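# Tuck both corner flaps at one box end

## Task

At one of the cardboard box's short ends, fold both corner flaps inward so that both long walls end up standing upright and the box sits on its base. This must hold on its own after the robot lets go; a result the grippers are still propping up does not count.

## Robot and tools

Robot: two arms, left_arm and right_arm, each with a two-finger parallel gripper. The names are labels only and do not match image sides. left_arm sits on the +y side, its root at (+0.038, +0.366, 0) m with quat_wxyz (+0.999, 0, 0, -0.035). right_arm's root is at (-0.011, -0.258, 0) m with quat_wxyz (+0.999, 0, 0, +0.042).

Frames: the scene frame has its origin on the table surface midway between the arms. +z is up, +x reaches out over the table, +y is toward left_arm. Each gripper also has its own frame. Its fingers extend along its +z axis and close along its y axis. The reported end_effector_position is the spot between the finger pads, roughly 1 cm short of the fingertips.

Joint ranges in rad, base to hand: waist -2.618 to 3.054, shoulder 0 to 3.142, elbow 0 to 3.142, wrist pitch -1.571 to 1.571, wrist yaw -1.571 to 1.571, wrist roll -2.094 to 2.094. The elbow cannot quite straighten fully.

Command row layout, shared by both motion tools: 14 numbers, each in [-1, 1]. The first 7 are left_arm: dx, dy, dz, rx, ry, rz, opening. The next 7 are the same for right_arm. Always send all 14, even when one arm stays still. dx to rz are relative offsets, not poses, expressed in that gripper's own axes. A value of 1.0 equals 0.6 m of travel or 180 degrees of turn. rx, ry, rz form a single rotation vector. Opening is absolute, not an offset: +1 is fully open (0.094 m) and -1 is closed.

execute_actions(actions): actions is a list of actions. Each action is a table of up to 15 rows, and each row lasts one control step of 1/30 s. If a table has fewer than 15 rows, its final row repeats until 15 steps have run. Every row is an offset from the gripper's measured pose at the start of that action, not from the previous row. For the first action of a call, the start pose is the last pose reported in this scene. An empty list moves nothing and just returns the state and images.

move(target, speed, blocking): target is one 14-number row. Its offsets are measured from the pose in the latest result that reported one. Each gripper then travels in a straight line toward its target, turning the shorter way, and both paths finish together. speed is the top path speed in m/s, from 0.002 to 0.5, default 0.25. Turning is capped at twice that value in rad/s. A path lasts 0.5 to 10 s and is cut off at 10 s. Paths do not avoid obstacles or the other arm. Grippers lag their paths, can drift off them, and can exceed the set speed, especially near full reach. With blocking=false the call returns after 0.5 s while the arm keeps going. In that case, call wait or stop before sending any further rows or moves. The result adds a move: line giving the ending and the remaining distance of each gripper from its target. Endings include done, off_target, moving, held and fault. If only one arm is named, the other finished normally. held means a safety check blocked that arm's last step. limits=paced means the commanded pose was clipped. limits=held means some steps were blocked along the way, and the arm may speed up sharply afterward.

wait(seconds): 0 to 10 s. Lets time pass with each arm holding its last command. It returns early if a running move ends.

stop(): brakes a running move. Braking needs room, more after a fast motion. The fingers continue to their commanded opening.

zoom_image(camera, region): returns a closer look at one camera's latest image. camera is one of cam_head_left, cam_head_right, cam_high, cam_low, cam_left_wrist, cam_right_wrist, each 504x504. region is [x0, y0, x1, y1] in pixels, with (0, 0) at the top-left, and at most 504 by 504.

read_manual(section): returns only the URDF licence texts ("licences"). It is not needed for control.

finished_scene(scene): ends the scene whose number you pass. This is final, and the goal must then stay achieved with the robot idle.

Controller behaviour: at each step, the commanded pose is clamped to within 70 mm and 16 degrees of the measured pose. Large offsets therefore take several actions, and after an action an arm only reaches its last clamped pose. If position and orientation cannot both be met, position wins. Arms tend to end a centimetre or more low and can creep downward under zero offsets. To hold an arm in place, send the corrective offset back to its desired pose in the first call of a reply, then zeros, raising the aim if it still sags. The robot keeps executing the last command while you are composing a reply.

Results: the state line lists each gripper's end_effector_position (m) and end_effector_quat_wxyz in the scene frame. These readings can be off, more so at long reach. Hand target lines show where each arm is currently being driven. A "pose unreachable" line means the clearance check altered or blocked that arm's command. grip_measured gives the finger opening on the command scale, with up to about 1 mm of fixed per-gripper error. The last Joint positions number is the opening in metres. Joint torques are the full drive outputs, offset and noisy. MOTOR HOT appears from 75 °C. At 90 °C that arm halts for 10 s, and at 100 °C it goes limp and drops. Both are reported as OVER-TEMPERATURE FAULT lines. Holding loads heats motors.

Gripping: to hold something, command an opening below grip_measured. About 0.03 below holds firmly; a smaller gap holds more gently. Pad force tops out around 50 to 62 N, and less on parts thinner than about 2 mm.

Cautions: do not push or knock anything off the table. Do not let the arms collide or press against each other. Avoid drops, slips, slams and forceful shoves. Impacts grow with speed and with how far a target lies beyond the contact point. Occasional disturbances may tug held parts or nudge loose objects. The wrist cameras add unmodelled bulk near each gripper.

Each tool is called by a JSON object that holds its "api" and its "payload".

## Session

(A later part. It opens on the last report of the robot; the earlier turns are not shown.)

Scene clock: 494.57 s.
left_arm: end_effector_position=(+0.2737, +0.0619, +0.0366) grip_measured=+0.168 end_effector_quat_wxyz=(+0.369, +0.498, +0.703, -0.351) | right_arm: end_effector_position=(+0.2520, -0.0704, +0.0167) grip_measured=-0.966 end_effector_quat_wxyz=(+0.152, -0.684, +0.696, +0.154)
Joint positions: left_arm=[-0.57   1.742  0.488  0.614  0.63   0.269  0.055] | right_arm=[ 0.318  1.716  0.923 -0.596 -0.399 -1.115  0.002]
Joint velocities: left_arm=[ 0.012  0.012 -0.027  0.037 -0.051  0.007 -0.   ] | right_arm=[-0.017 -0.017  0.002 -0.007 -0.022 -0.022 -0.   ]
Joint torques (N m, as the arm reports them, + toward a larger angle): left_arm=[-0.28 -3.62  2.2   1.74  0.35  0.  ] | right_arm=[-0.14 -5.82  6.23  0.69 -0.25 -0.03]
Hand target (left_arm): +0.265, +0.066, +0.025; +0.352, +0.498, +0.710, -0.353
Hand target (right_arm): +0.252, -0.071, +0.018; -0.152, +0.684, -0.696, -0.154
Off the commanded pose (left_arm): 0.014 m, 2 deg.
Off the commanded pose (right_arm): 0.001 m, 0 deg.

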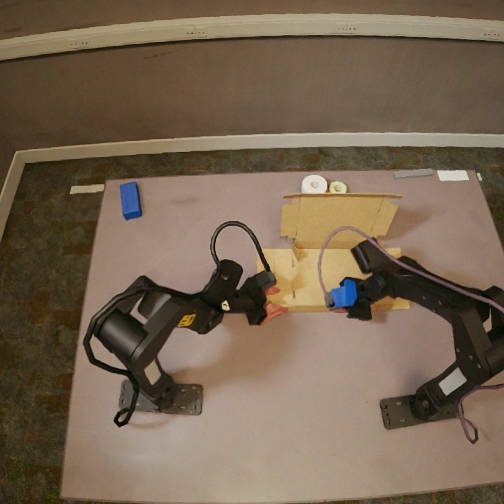

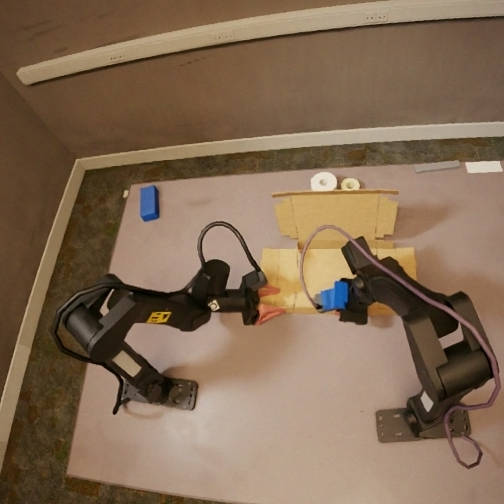

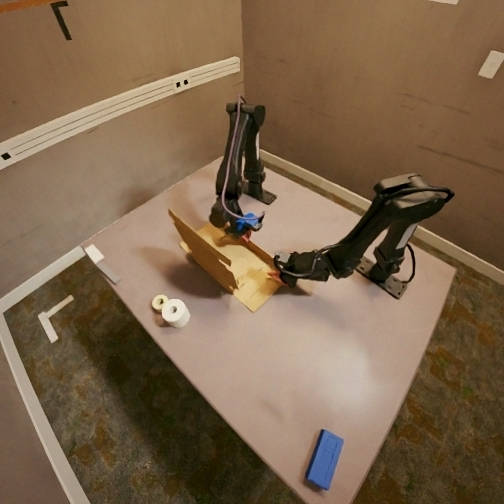

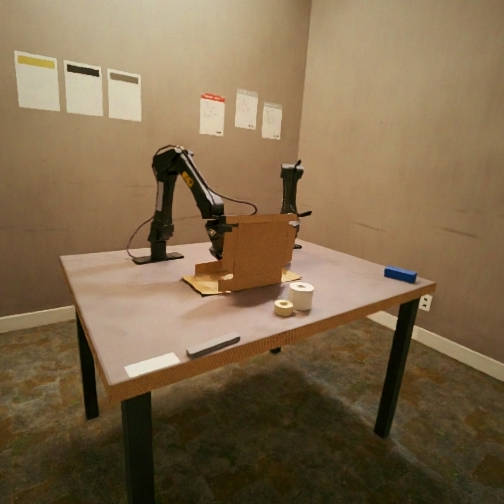

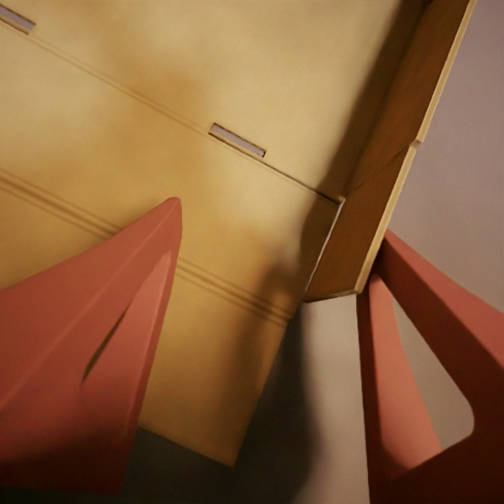

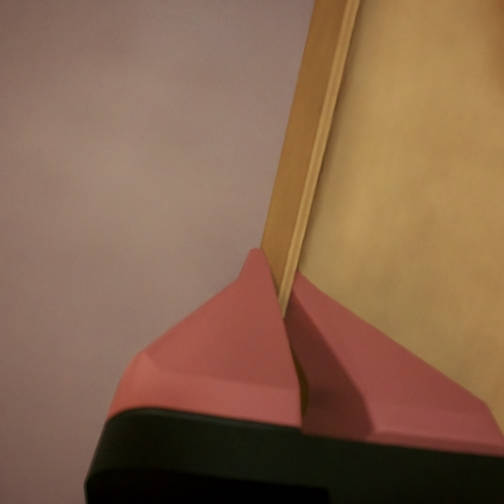

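{"api": "execute_actions", "payload": {"actions": [[[0.0164,0.0050,0.0109,0.0044,0.0074,-0.0066,0.17,0,0.001,-0.0023,-0.0003,0,-0.0006,-1],[0.0150,0.0085,0.0126,0.0044,0.0074,-0.0066,0.17,0,0.002,-0.0023,-0.0006,0,-0.0012,-1],[0.0134,0.0125,0.0146,0.0044,0.0074,-0.0066,0.17,0,0.003,-0.0023,-0.001,0,-0.002,-1],[0.0117,0.0171,0.0168,0.0044,0.0074,-0.0066,0.17,0,0.004,-0.0023,-0.0014,0,-0.0029,-1],[0.0099,0.0216,0.0190,0.0044,0.0074,-0.0066,0.17,0,0.005,-0.0023,-0.0018,0,-0.0038,-1],[0.0081,0.0261,0.0212,0.0044,0.0074,-0.0066,0.17,0,0.006,-0.0023,-0.0022,0,-0.0047,-1],[0.0063,0.0306,0.0234,0.0044,0.0074,-0.0066,0.17,0,0.007,-0.0023,-0.0027,0,-0.0056,-1],[0.0045,0.0351,0.0256,0.0044,0.0074,-0.0066,0.17,0,0.008,-0.0023,-0.0031,0,-0.0065,-1],[0.0027,0.0396,0.0278,0.0044,0.0074,-0.0066,0.17,0,0.009,-0.0023,-0.0035,0,-0.0074,-1],[0.0010,0.0442,0.0300,0.0044,0.0074,-0.0066,0.17,0,0.010,-0.0023,-0.004,0,-0.008,-1],[-0.0006,0.0482,0.0319,0.0044,0.0074,-0.0066,0.17,0,0.010,-0.0023,-0.004,0,-0.008,-1],[-0.0018,0.0512,0.0334,0.0044,0.0074,-0.0066,0.17,0,0.010,-0.0023,-0.004,0,-0.008,-1],[-0.0024,0.0527,0.0341,0.0044,0.0074,-0.0066,0.17,0,0.010,-0.0023,-0.004,0,-0.008,-1]]]}}

Scene clock: 541.10 s.
left_arm: end_effector_position=(+0.2968, +0.0527, +0.0267) grip_measured=+0.168 end_effector_quat_wxyz=(+0.358, +0.501, +0.701, -0.360) | right_arm: end_effector_position=(+0.2537, -0.0707, +0.0166) grip_measured=-0.966 end_effector_quat_wxyz=(+0.154, -0.686, +0.695, +0.150)
Joint positions: left_arm=[-0.535  1.86   0.601  0.585  0.681  0.3    0.055] | right_arm=[ 0.318  1.716  0.923 -0.59  -0.393 -1.118  0.002]
Joint velocities: left_arm=[ 0.076  0.085  0.129 -0.095  0.037  0.051 -0.001] | right_arm=[-0.002  0.002 -0.007 -0.066  0.007 -0.007 -0.   ]
Joint torques (N m, as the arm reports them, + toward a larger angle): left_arm=[ 0.65 -4.56  5.95  1.46  0.23  0.03] | right_arm=[ 0.29 -6.53  5.45  0.56 -0.34 -0.19]
Hand target (left_arm): +0.307, +0.053, +0.023; +0.354, +0.497, +0.709, -0.353
Hand target (right_arm): +0.246, -0.071, +0.018; -0.150, +0.694, -0.687, -0.156
Off the commanded pose (left_arm): 0.011 m, 1 deg.
Off the commanded pose (right_arm): 0.008 m, 2 deg.

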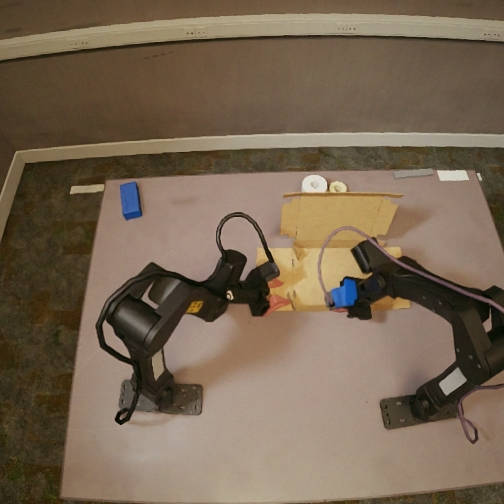

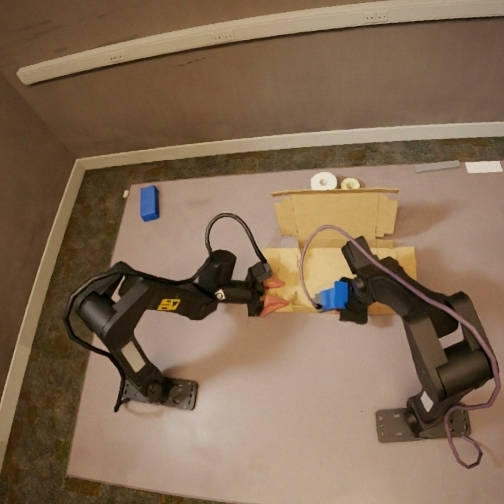

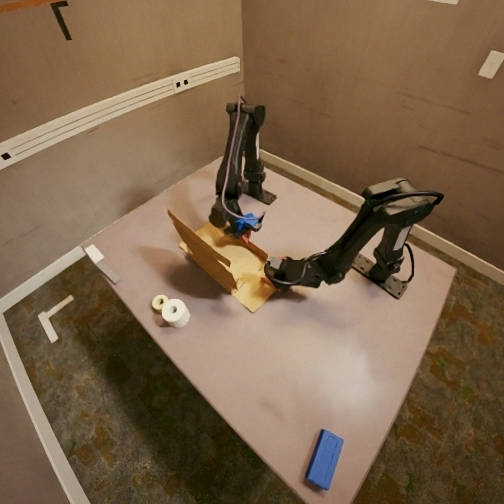

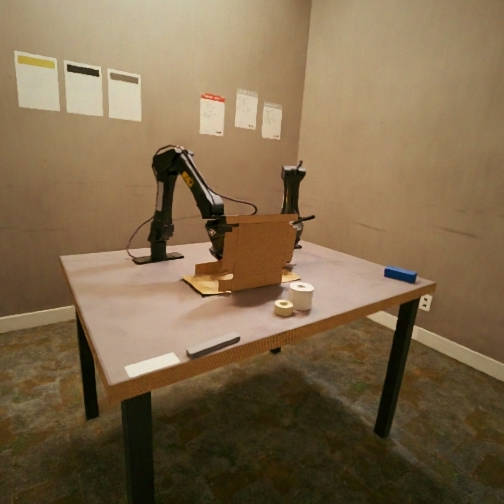

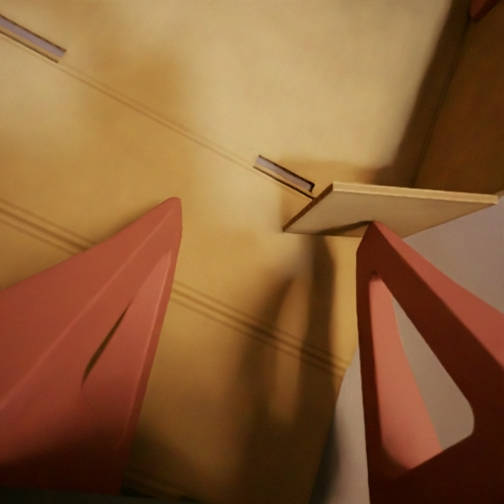

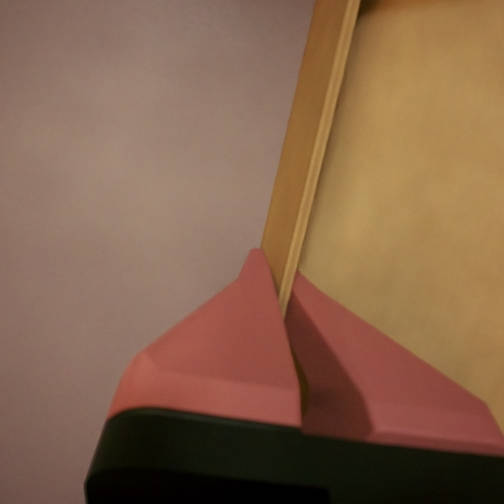

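The flap swung to about 65°. Let me re-check the settled state.

{"api": "execute_actions", "payload": {"actions": []}}

Scene clock: 542.50 s.
left_arm: end_effector_position=(+0.2987, +0.0528, +0.0266) grip_measured=+0.168 end_effector_quat_wxyz=(+0.359, +0.501, +0.701, -0.358) | right_arm: end_effector_position=(+0.2537, -0.0707, +0.0165) grip_measured=-0.966 end_effector_quat_wxyz=(+0.154, -0.686, +0.695, +0.150)
Joint positions: left_arm=[-0.532  1.863  0.607  0.58   0.681  0.303  0.055] | right_arm=[ 0.318  1.716  0.923 -0.59  -0.393 -1.119  0.002]
Joint velocities: left_arm=[-0.017  0.002  0.007 -0.007 -0.051 -0.022  0.   ] | right_arm=[ 0.002 -0.002 -0.012  0.007 -0.007  0.022 -0.001]
Joint torques (N m, as the arm reports them, + toward a larger angle): left_arm=[ 0.86 -4.43  6.09  1.44  0.24  0.04] | right_arm=[ 0.34 -6.6   5.53  0.57 -0.34 -0.2 ]
Hand target (left_arm): +0.307, +0.053, +0.023; +0.354, +0.497, +0.709, -0.354
Hand target (right_arm): +0.246, -0.071, +0.018; -0.150, +0.694, -0.687, -0.156
Off the commanded pose (left_arm): 0.009 m, 1 deg.
Off the commanded pose (right_arm): 0.008 m, 2 deg.

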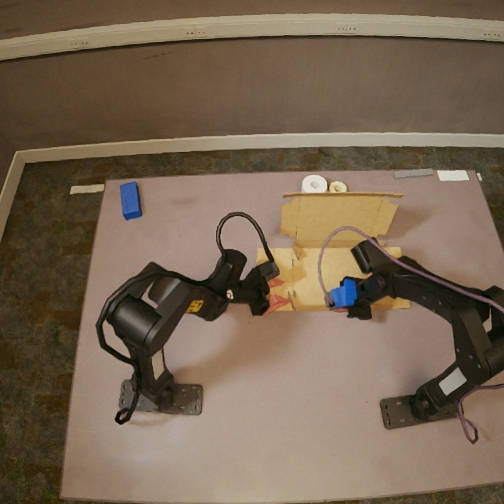

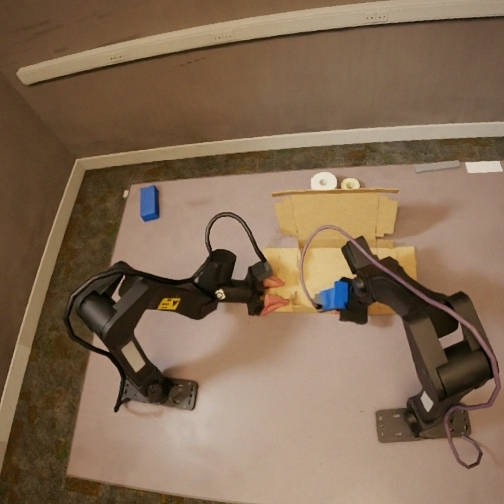

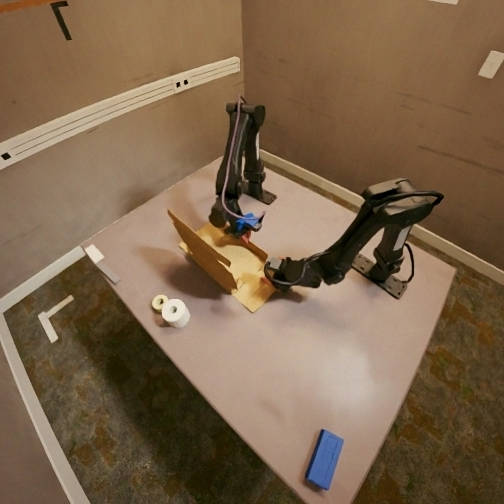

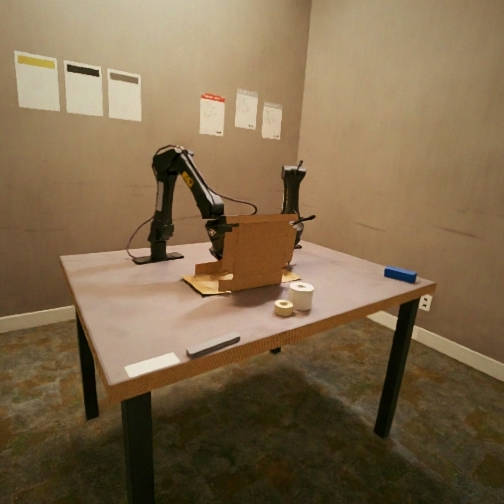

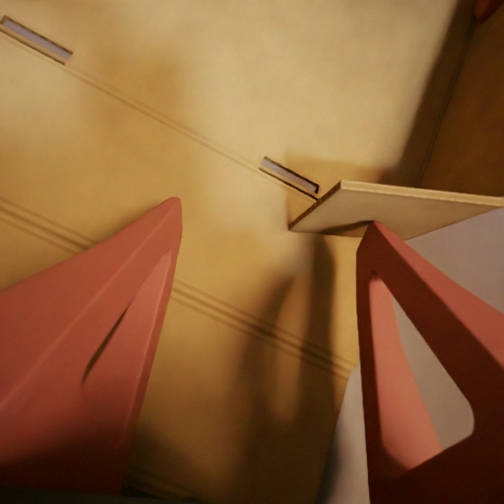

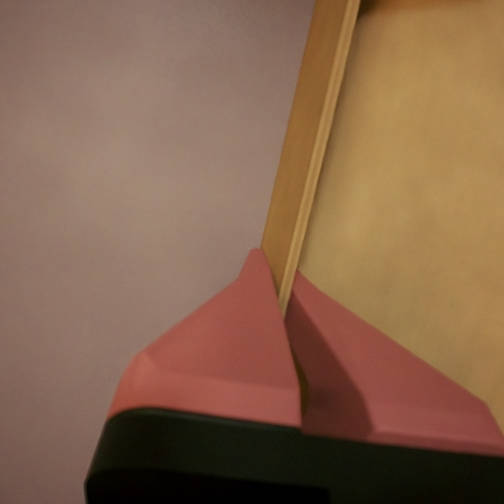

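{"api": "execute_actions", "payload": {"actions": [[[0.0007,0.0124,0.0072,-0.0031,0.0048,-0.0048,0.17,-0.0014,0.0123,-0.0022,-0.003,0,-0.006,-1],[-0.0012,0.0107,0.0103,-0.0031,0.0048,-0.0048,0.17,-0.0019,0.0117,-0.002,-0.003,0,-0.006,-1],[-0.0033,0.0088,0.0139,-0.0031,0.0048,-0.0048,0.17,-0.0025,0.0109,-0.0017,-0.003,0,-0.006,-1],[-0.0057,0.0067,0.0180,-0.0031,0.0048,-0.0048,0.17,-0.0032,0.0101,-0.0014,-0.003,0,-0.006,-1],[-0.0081,0.0045,0.0221,-0.0031,0.0048,-0.0048,0.17,-0.0039,0.0093,-0.001,-0.0025,0,-0.005,-1],[-0.0105,0.0024,0.0261,-0.0031,0.0048,-0.0048,0.17,-0.0046,0.0084,-0.0007,-0.0025,0,-0.005,-1],[-0.0129,0.0002,0.0302,-0.0031,0.0048,-0.0048,0.17,-0.0053,0.0076,-0.0004,-0.0025,0,-0.005,-1],[-0.0153,-0.0019,0.0343,-0.0031,0.0048,-0.0048,0.17,-0.0059,0.0068,-0.0001,-0.002,0,-0.004,-1],[-0.0177,-0.0041,0.0383,-0.0031,0.0048,-0.0048,0.17,-0.0066,0.0059,0.0003,-0.002,0,-0.004,-1],[-0.0201,-0.0062,0.0424,-0.0031,0.0048,-0.0048,0.17,-0.0073,0.0051,0.0006,-0.002,0,-0.004,-1],[-0.0222,-0.0081,0.0460,-0.0031,0.0048,-0.0048,0.17,-0.0079,0.0043,0.0009,-0.002,0,-0.004,-1],[-0.0238,-0.0096,0.0487,-0.0031,0.0048,-0.0048,0.17,-0.0084,0.0038,0.0011,-0.002,0,-0.004,-1],[-0.0246,-0.0103,0.0501,-0.0031,0.0048,-0.0048,0.17,-0.0086,0.0035,0.0012,-0.002,0,-0.004,-1]]]}}

Scene clock: 581.03 s.
left_arm: end_effector_position=(+0.3028, +0.0330, +0.0266) grip_measured=+0.168 end_effector_quat_wxyz=(+0.360, +0.495, +0.710, -0.347) | right_arm: end_effector_position=(+0.2538, -0.0723, +0.0158) grip_measured=-0.966 end_effector_quat_wxyz=(+0.151, -0.686, +0.697, +0.146)
Joint positions: left_arm=[-0.594  1.889  0.657  0.58   0.602  0.25   0.055] | right_arm=[ 0.318  1.716  0.923 -0.593 -0.383 -1.118  0.002]
Joint velocities: left_arm=[-0.037  0.012  0.061 -0.007 -0.212 -0.125  0.001] | right_arm=[ 0.002 -0.002  0.002  0.051 -0.022 -0.051 -0.001]
Joint torques (N m, as the arm reports them, + toward a larger angle): left_arm=[-2.14 -4.29  6.13  1.63  0.47 -0.12] | right_arm=[ 1.63 -5.67  6.76  0.74 -0.33  0.06]
Hand target (left_arm): +0.300, +0.019, +0.025; +0.353, +0.497, +0.709, -0.355
Hand target (right_arm): +0.252, -0.066, +0.018; -0.153, +0.691, -0.690, -0.151
Off the commanded pose (left_arm): 0.014 m, 1 deg.
Off the commanded pose (right_arm): 0.007 m, 1 deg.

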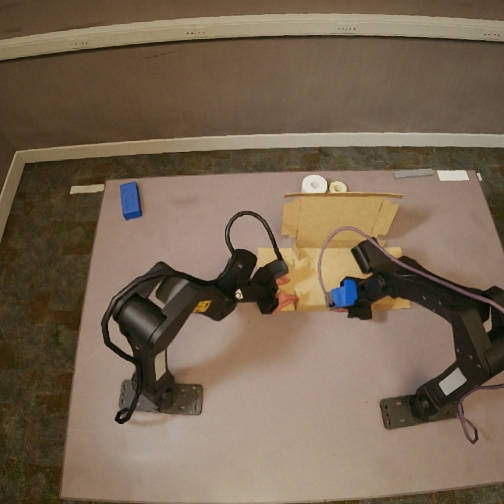

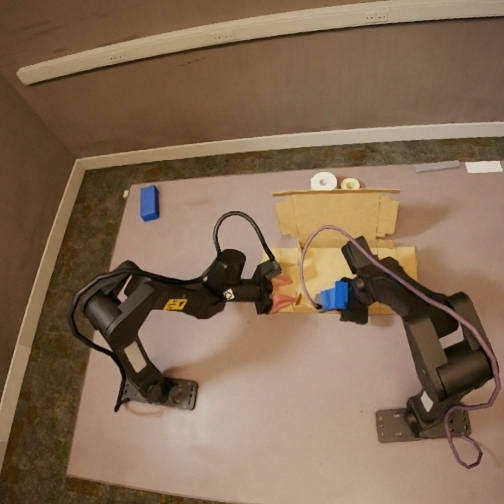

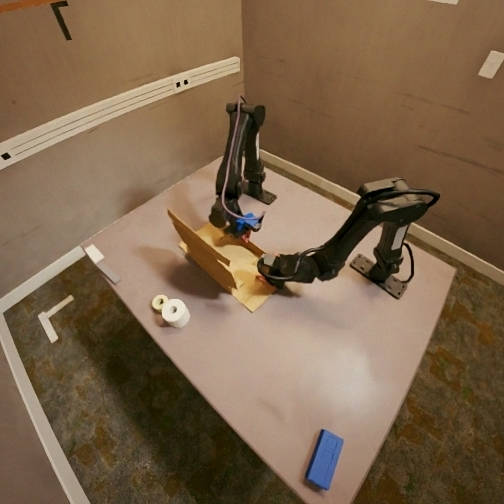

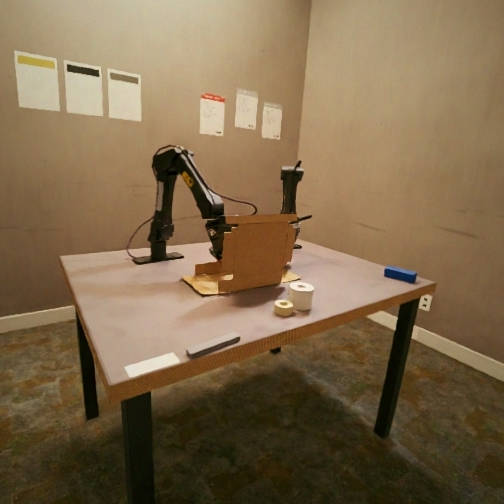

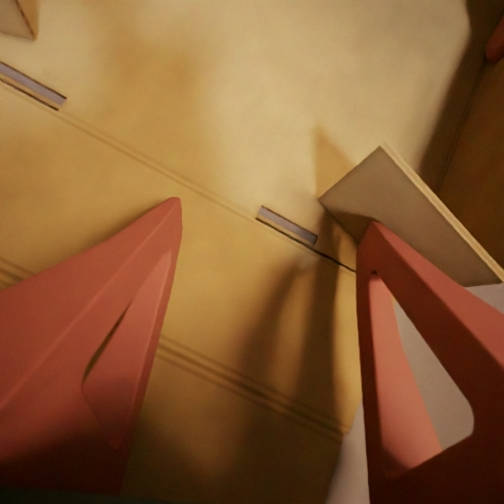

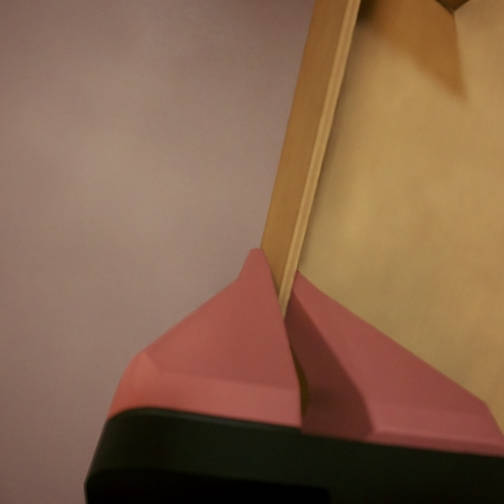

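{"api": "execute_actions", "payload": {"actions": [[[0,0,-0.002,0,0,0,0.17,0,0,0,0,0,0,-0.3],[0,0,-0.0074,0,0,0,0.17,0,0,0,0,0,0,-0.3],[0,0,-0.0156,0,0,0,0.17,0,0,0,0,0,0,-0.3],[0,0,-0.0259,0,0,0,0.17,0,0,-0.003,0,0,0,-0.3],[0,0,-0.0376,0,0,0,0.17,0,0,-0.0112,0,0,0,-0.3],[0,0,-0.05,0,0,0,0.17,0,0,-0.0233,0,0,0,-0.3],[0,0,-0.0624,0,0,0,0.17,0,0,-0.038,0,0,0,-0.3],[0,0,-0.0741,0,0,0,0.17,0,0,-0.054,0,0,0,-0.3],[0,0,-0.0844,0,0,0,0.17,0,0,-0.07,0,0,0,-0.3],[0,0,-0.0926,0,0,0,0.17,0,0,-0.0847,0,0,0,-0.3],[0,0,-0.098,0,0,0,0.17,0,0,-0.0968,0,0,0,-0.3],[0,0,-0.1,0,0,0,0.17,0,0,-0.105,0,0,0,-0.3],[0,0,-0.1,0,0,0,0.17,0,0,-0.108,0,0,0,-0.3]]]}}

Scene clock: 597.70 s.
left_arm: end_effector_position=(+0.3106, +0.0736, +0.0711) grip_measured=+0.168 end_effector_quat_wxyz=(+0.398, +0.488, +0.699, -0.338) | right_arm: end_effector_position=(+0.2607, -0.0944, +0.0625) grip_measured=-0.302 end_effector_quat_wxyz=(+0.165, -0.681, +0.700, +0.135)
Joint positions: left_arm=[-0.475  1.667  0.583  0.467  0.668  0.319  0.055] | right_arm=[ 0.242  1.604  1.003 -0.778 -0.388 -1.179  0.033]
Joint velocities: left_arm=[ 0.046 -0.139  0.007 -0.227  0.11   0.168 -0.001] | right_arm=[-0.129 -0.193  0.374 -0.432 -0.022 -0.139  0.   ]
Joint torques (N m, as the arm reports them, + toward a larger angle): left_arm=[ 0.44 -5.85  2.8   1.31  0.52  0.06] | right_arm=[-0.37 -5.32  7.84  0.42 -0.32 -0.05]
Hand target (left_arm): +0.294, +0.083, +0.058; +0.363, +0.494, +0.710, -0.347
Hand target (right_arm): +0.254, -0.099, +0.074; -0.153, +0.685, -0.697, -0.144
Off the commanded pose (left_arm): 0.025 m, 5 deg.
Off the commanded pose (right_arm): 0.015 m, 2 deg.

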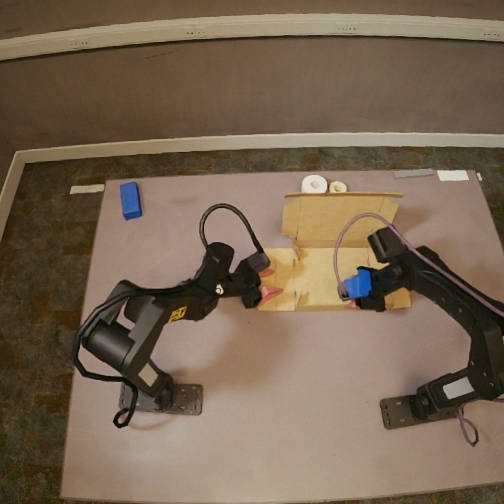

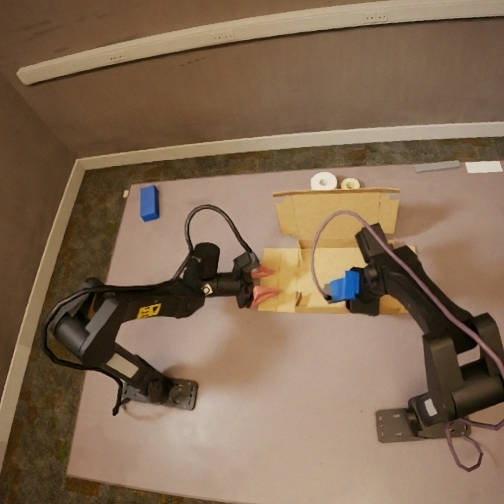

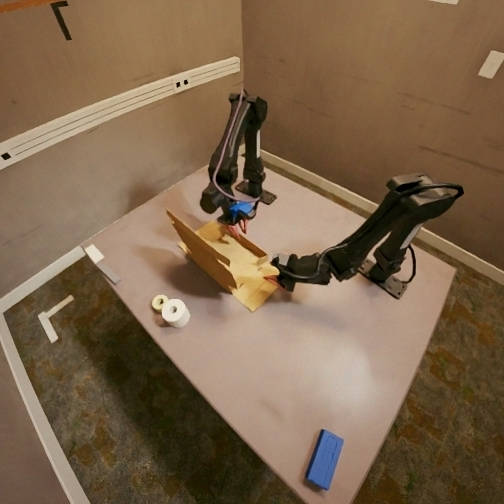

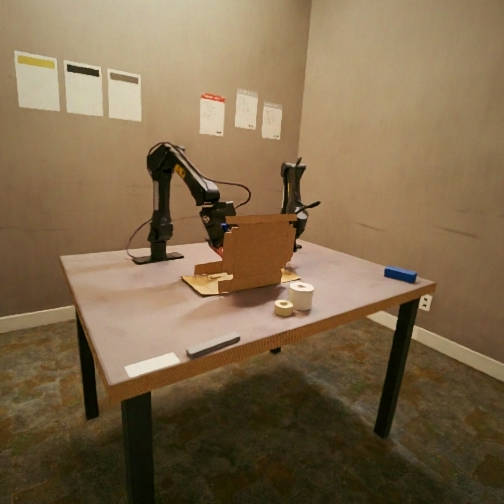

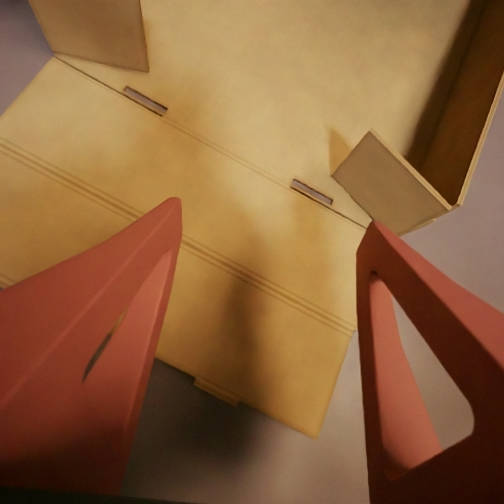

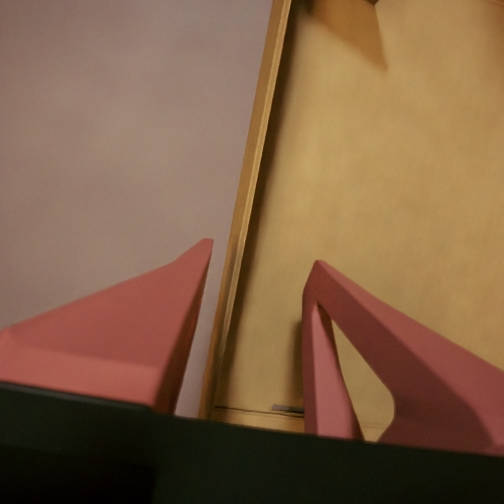

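Both flaps look folded. Let me verify the settled state.

{"api": "execute_actions", "payload": {"actions": []}}

{"api": "zoom_image", "payload": {"camera": "cam_head_left", "region": [240, 180, 420, 330]}}

{"api": "zoom_image", "payload": {"camera": "cam_high", "region": [150, 190, 310, 320]}}

Scene clock: 600.37 s.
left_arm: end_effector_position=(+0.3025, +0.0757, +0.0649) grip_measured=+0.168 end_effector_quat_wxyz=(+0.379, +0.495, +0.702, -0.343) | right_arm: end_effector_position=(+0.2515, -0.0987, +0.0662) grip_measured=-0.302 end_effector_quat_wxyz=(+0.147, -0.686, +0.698, +0.143)
Joint positions: left_arm=[-0.474  1.664  0.583  0.415  0.687  0.34   0.055] | right_arm=[ 0.238  1.598  1.02  -0.847 -0.388 -1.204  0.033]
Joint velocities: left_arm=[ 0.022  0.007  0.007 -0.022 -0.007  0.081 -0.   ] | right_arm=[-0.002 -0.017 -0.002  0.037 -0.037 -0.022  0.001]
Joint torques (N m, as the arm reports them, + toward a larger angle): left_arm=[ 0.7  -6.03  2.63  1.44  0.49  0.09] | right_arm=[-0.78 -5.77  8.18  0.48 -0.32 -0.05]
Hand target (left_arm): +0.294, +0.083, +0.058; +0.363, +0.494, +0.710, -0.347
Hand target (right_arm): +0.254, -0.099, +0.074; -0.153, +0.685, -0.697, -0.144
Off the commanded pose (left_arm): 0.015 m, 2 deg.
Off the commanded pose (right_arm): 0.009 m, 1 deg.

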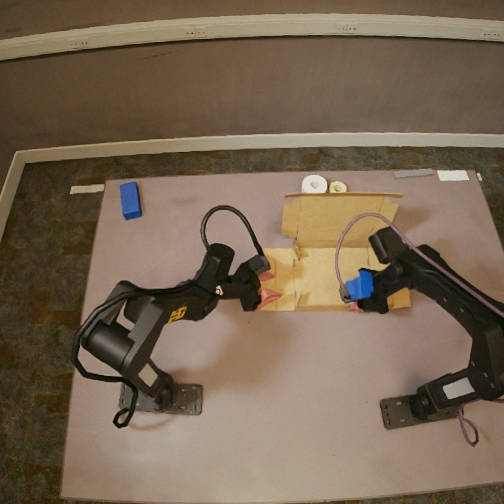

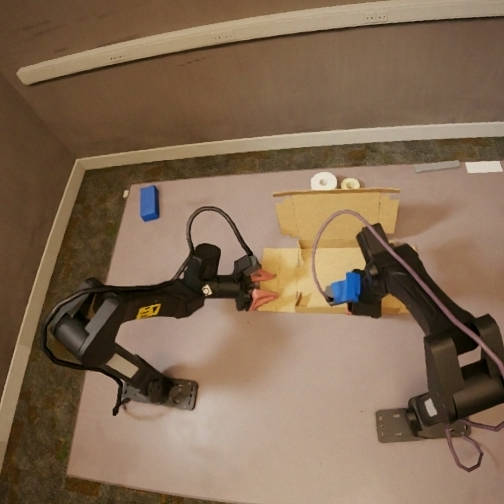

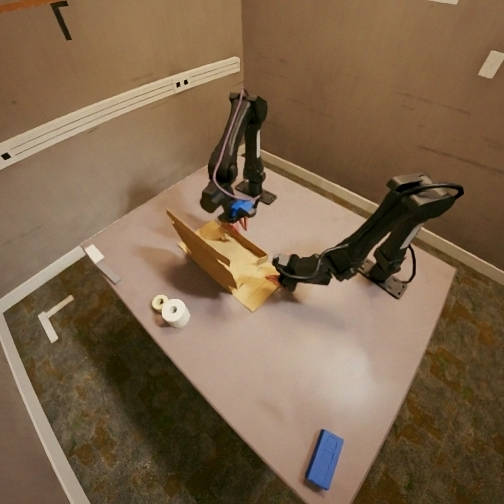

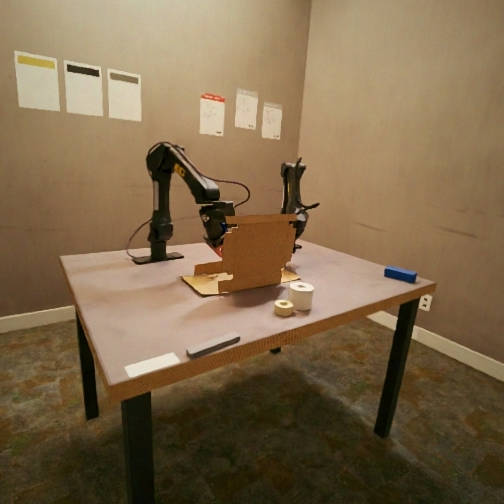

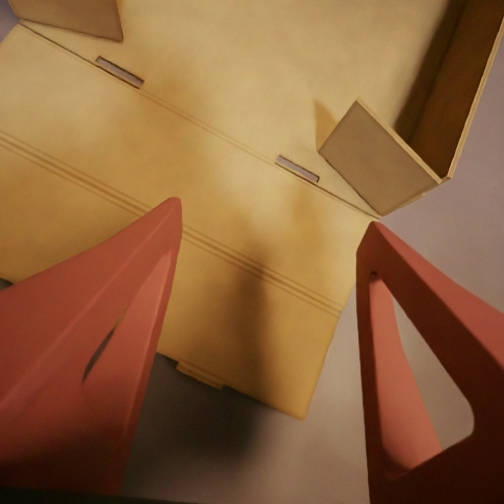

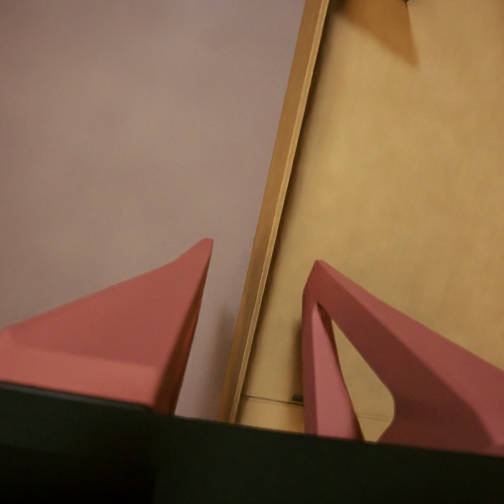

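Region (240, 180, 420, 330) of cam_head_left's 504x504 image, scaled by 2.800, with more detail than that image has.

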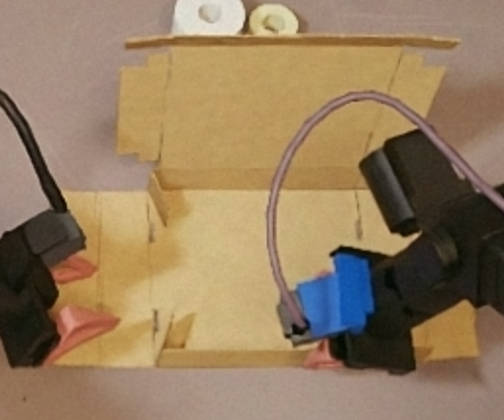

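Region (150, 190, 310, 320) of cam_high's 504x504 image, scaled by 3.150, with more detail than that image has; it fills the top 410 rows of this view, and the rest is white.

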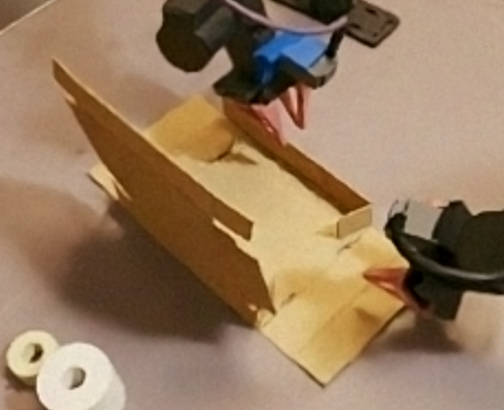

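{"api": "finished_scene", "payload": {"scene": 2}}

The scene is finished: the task was done.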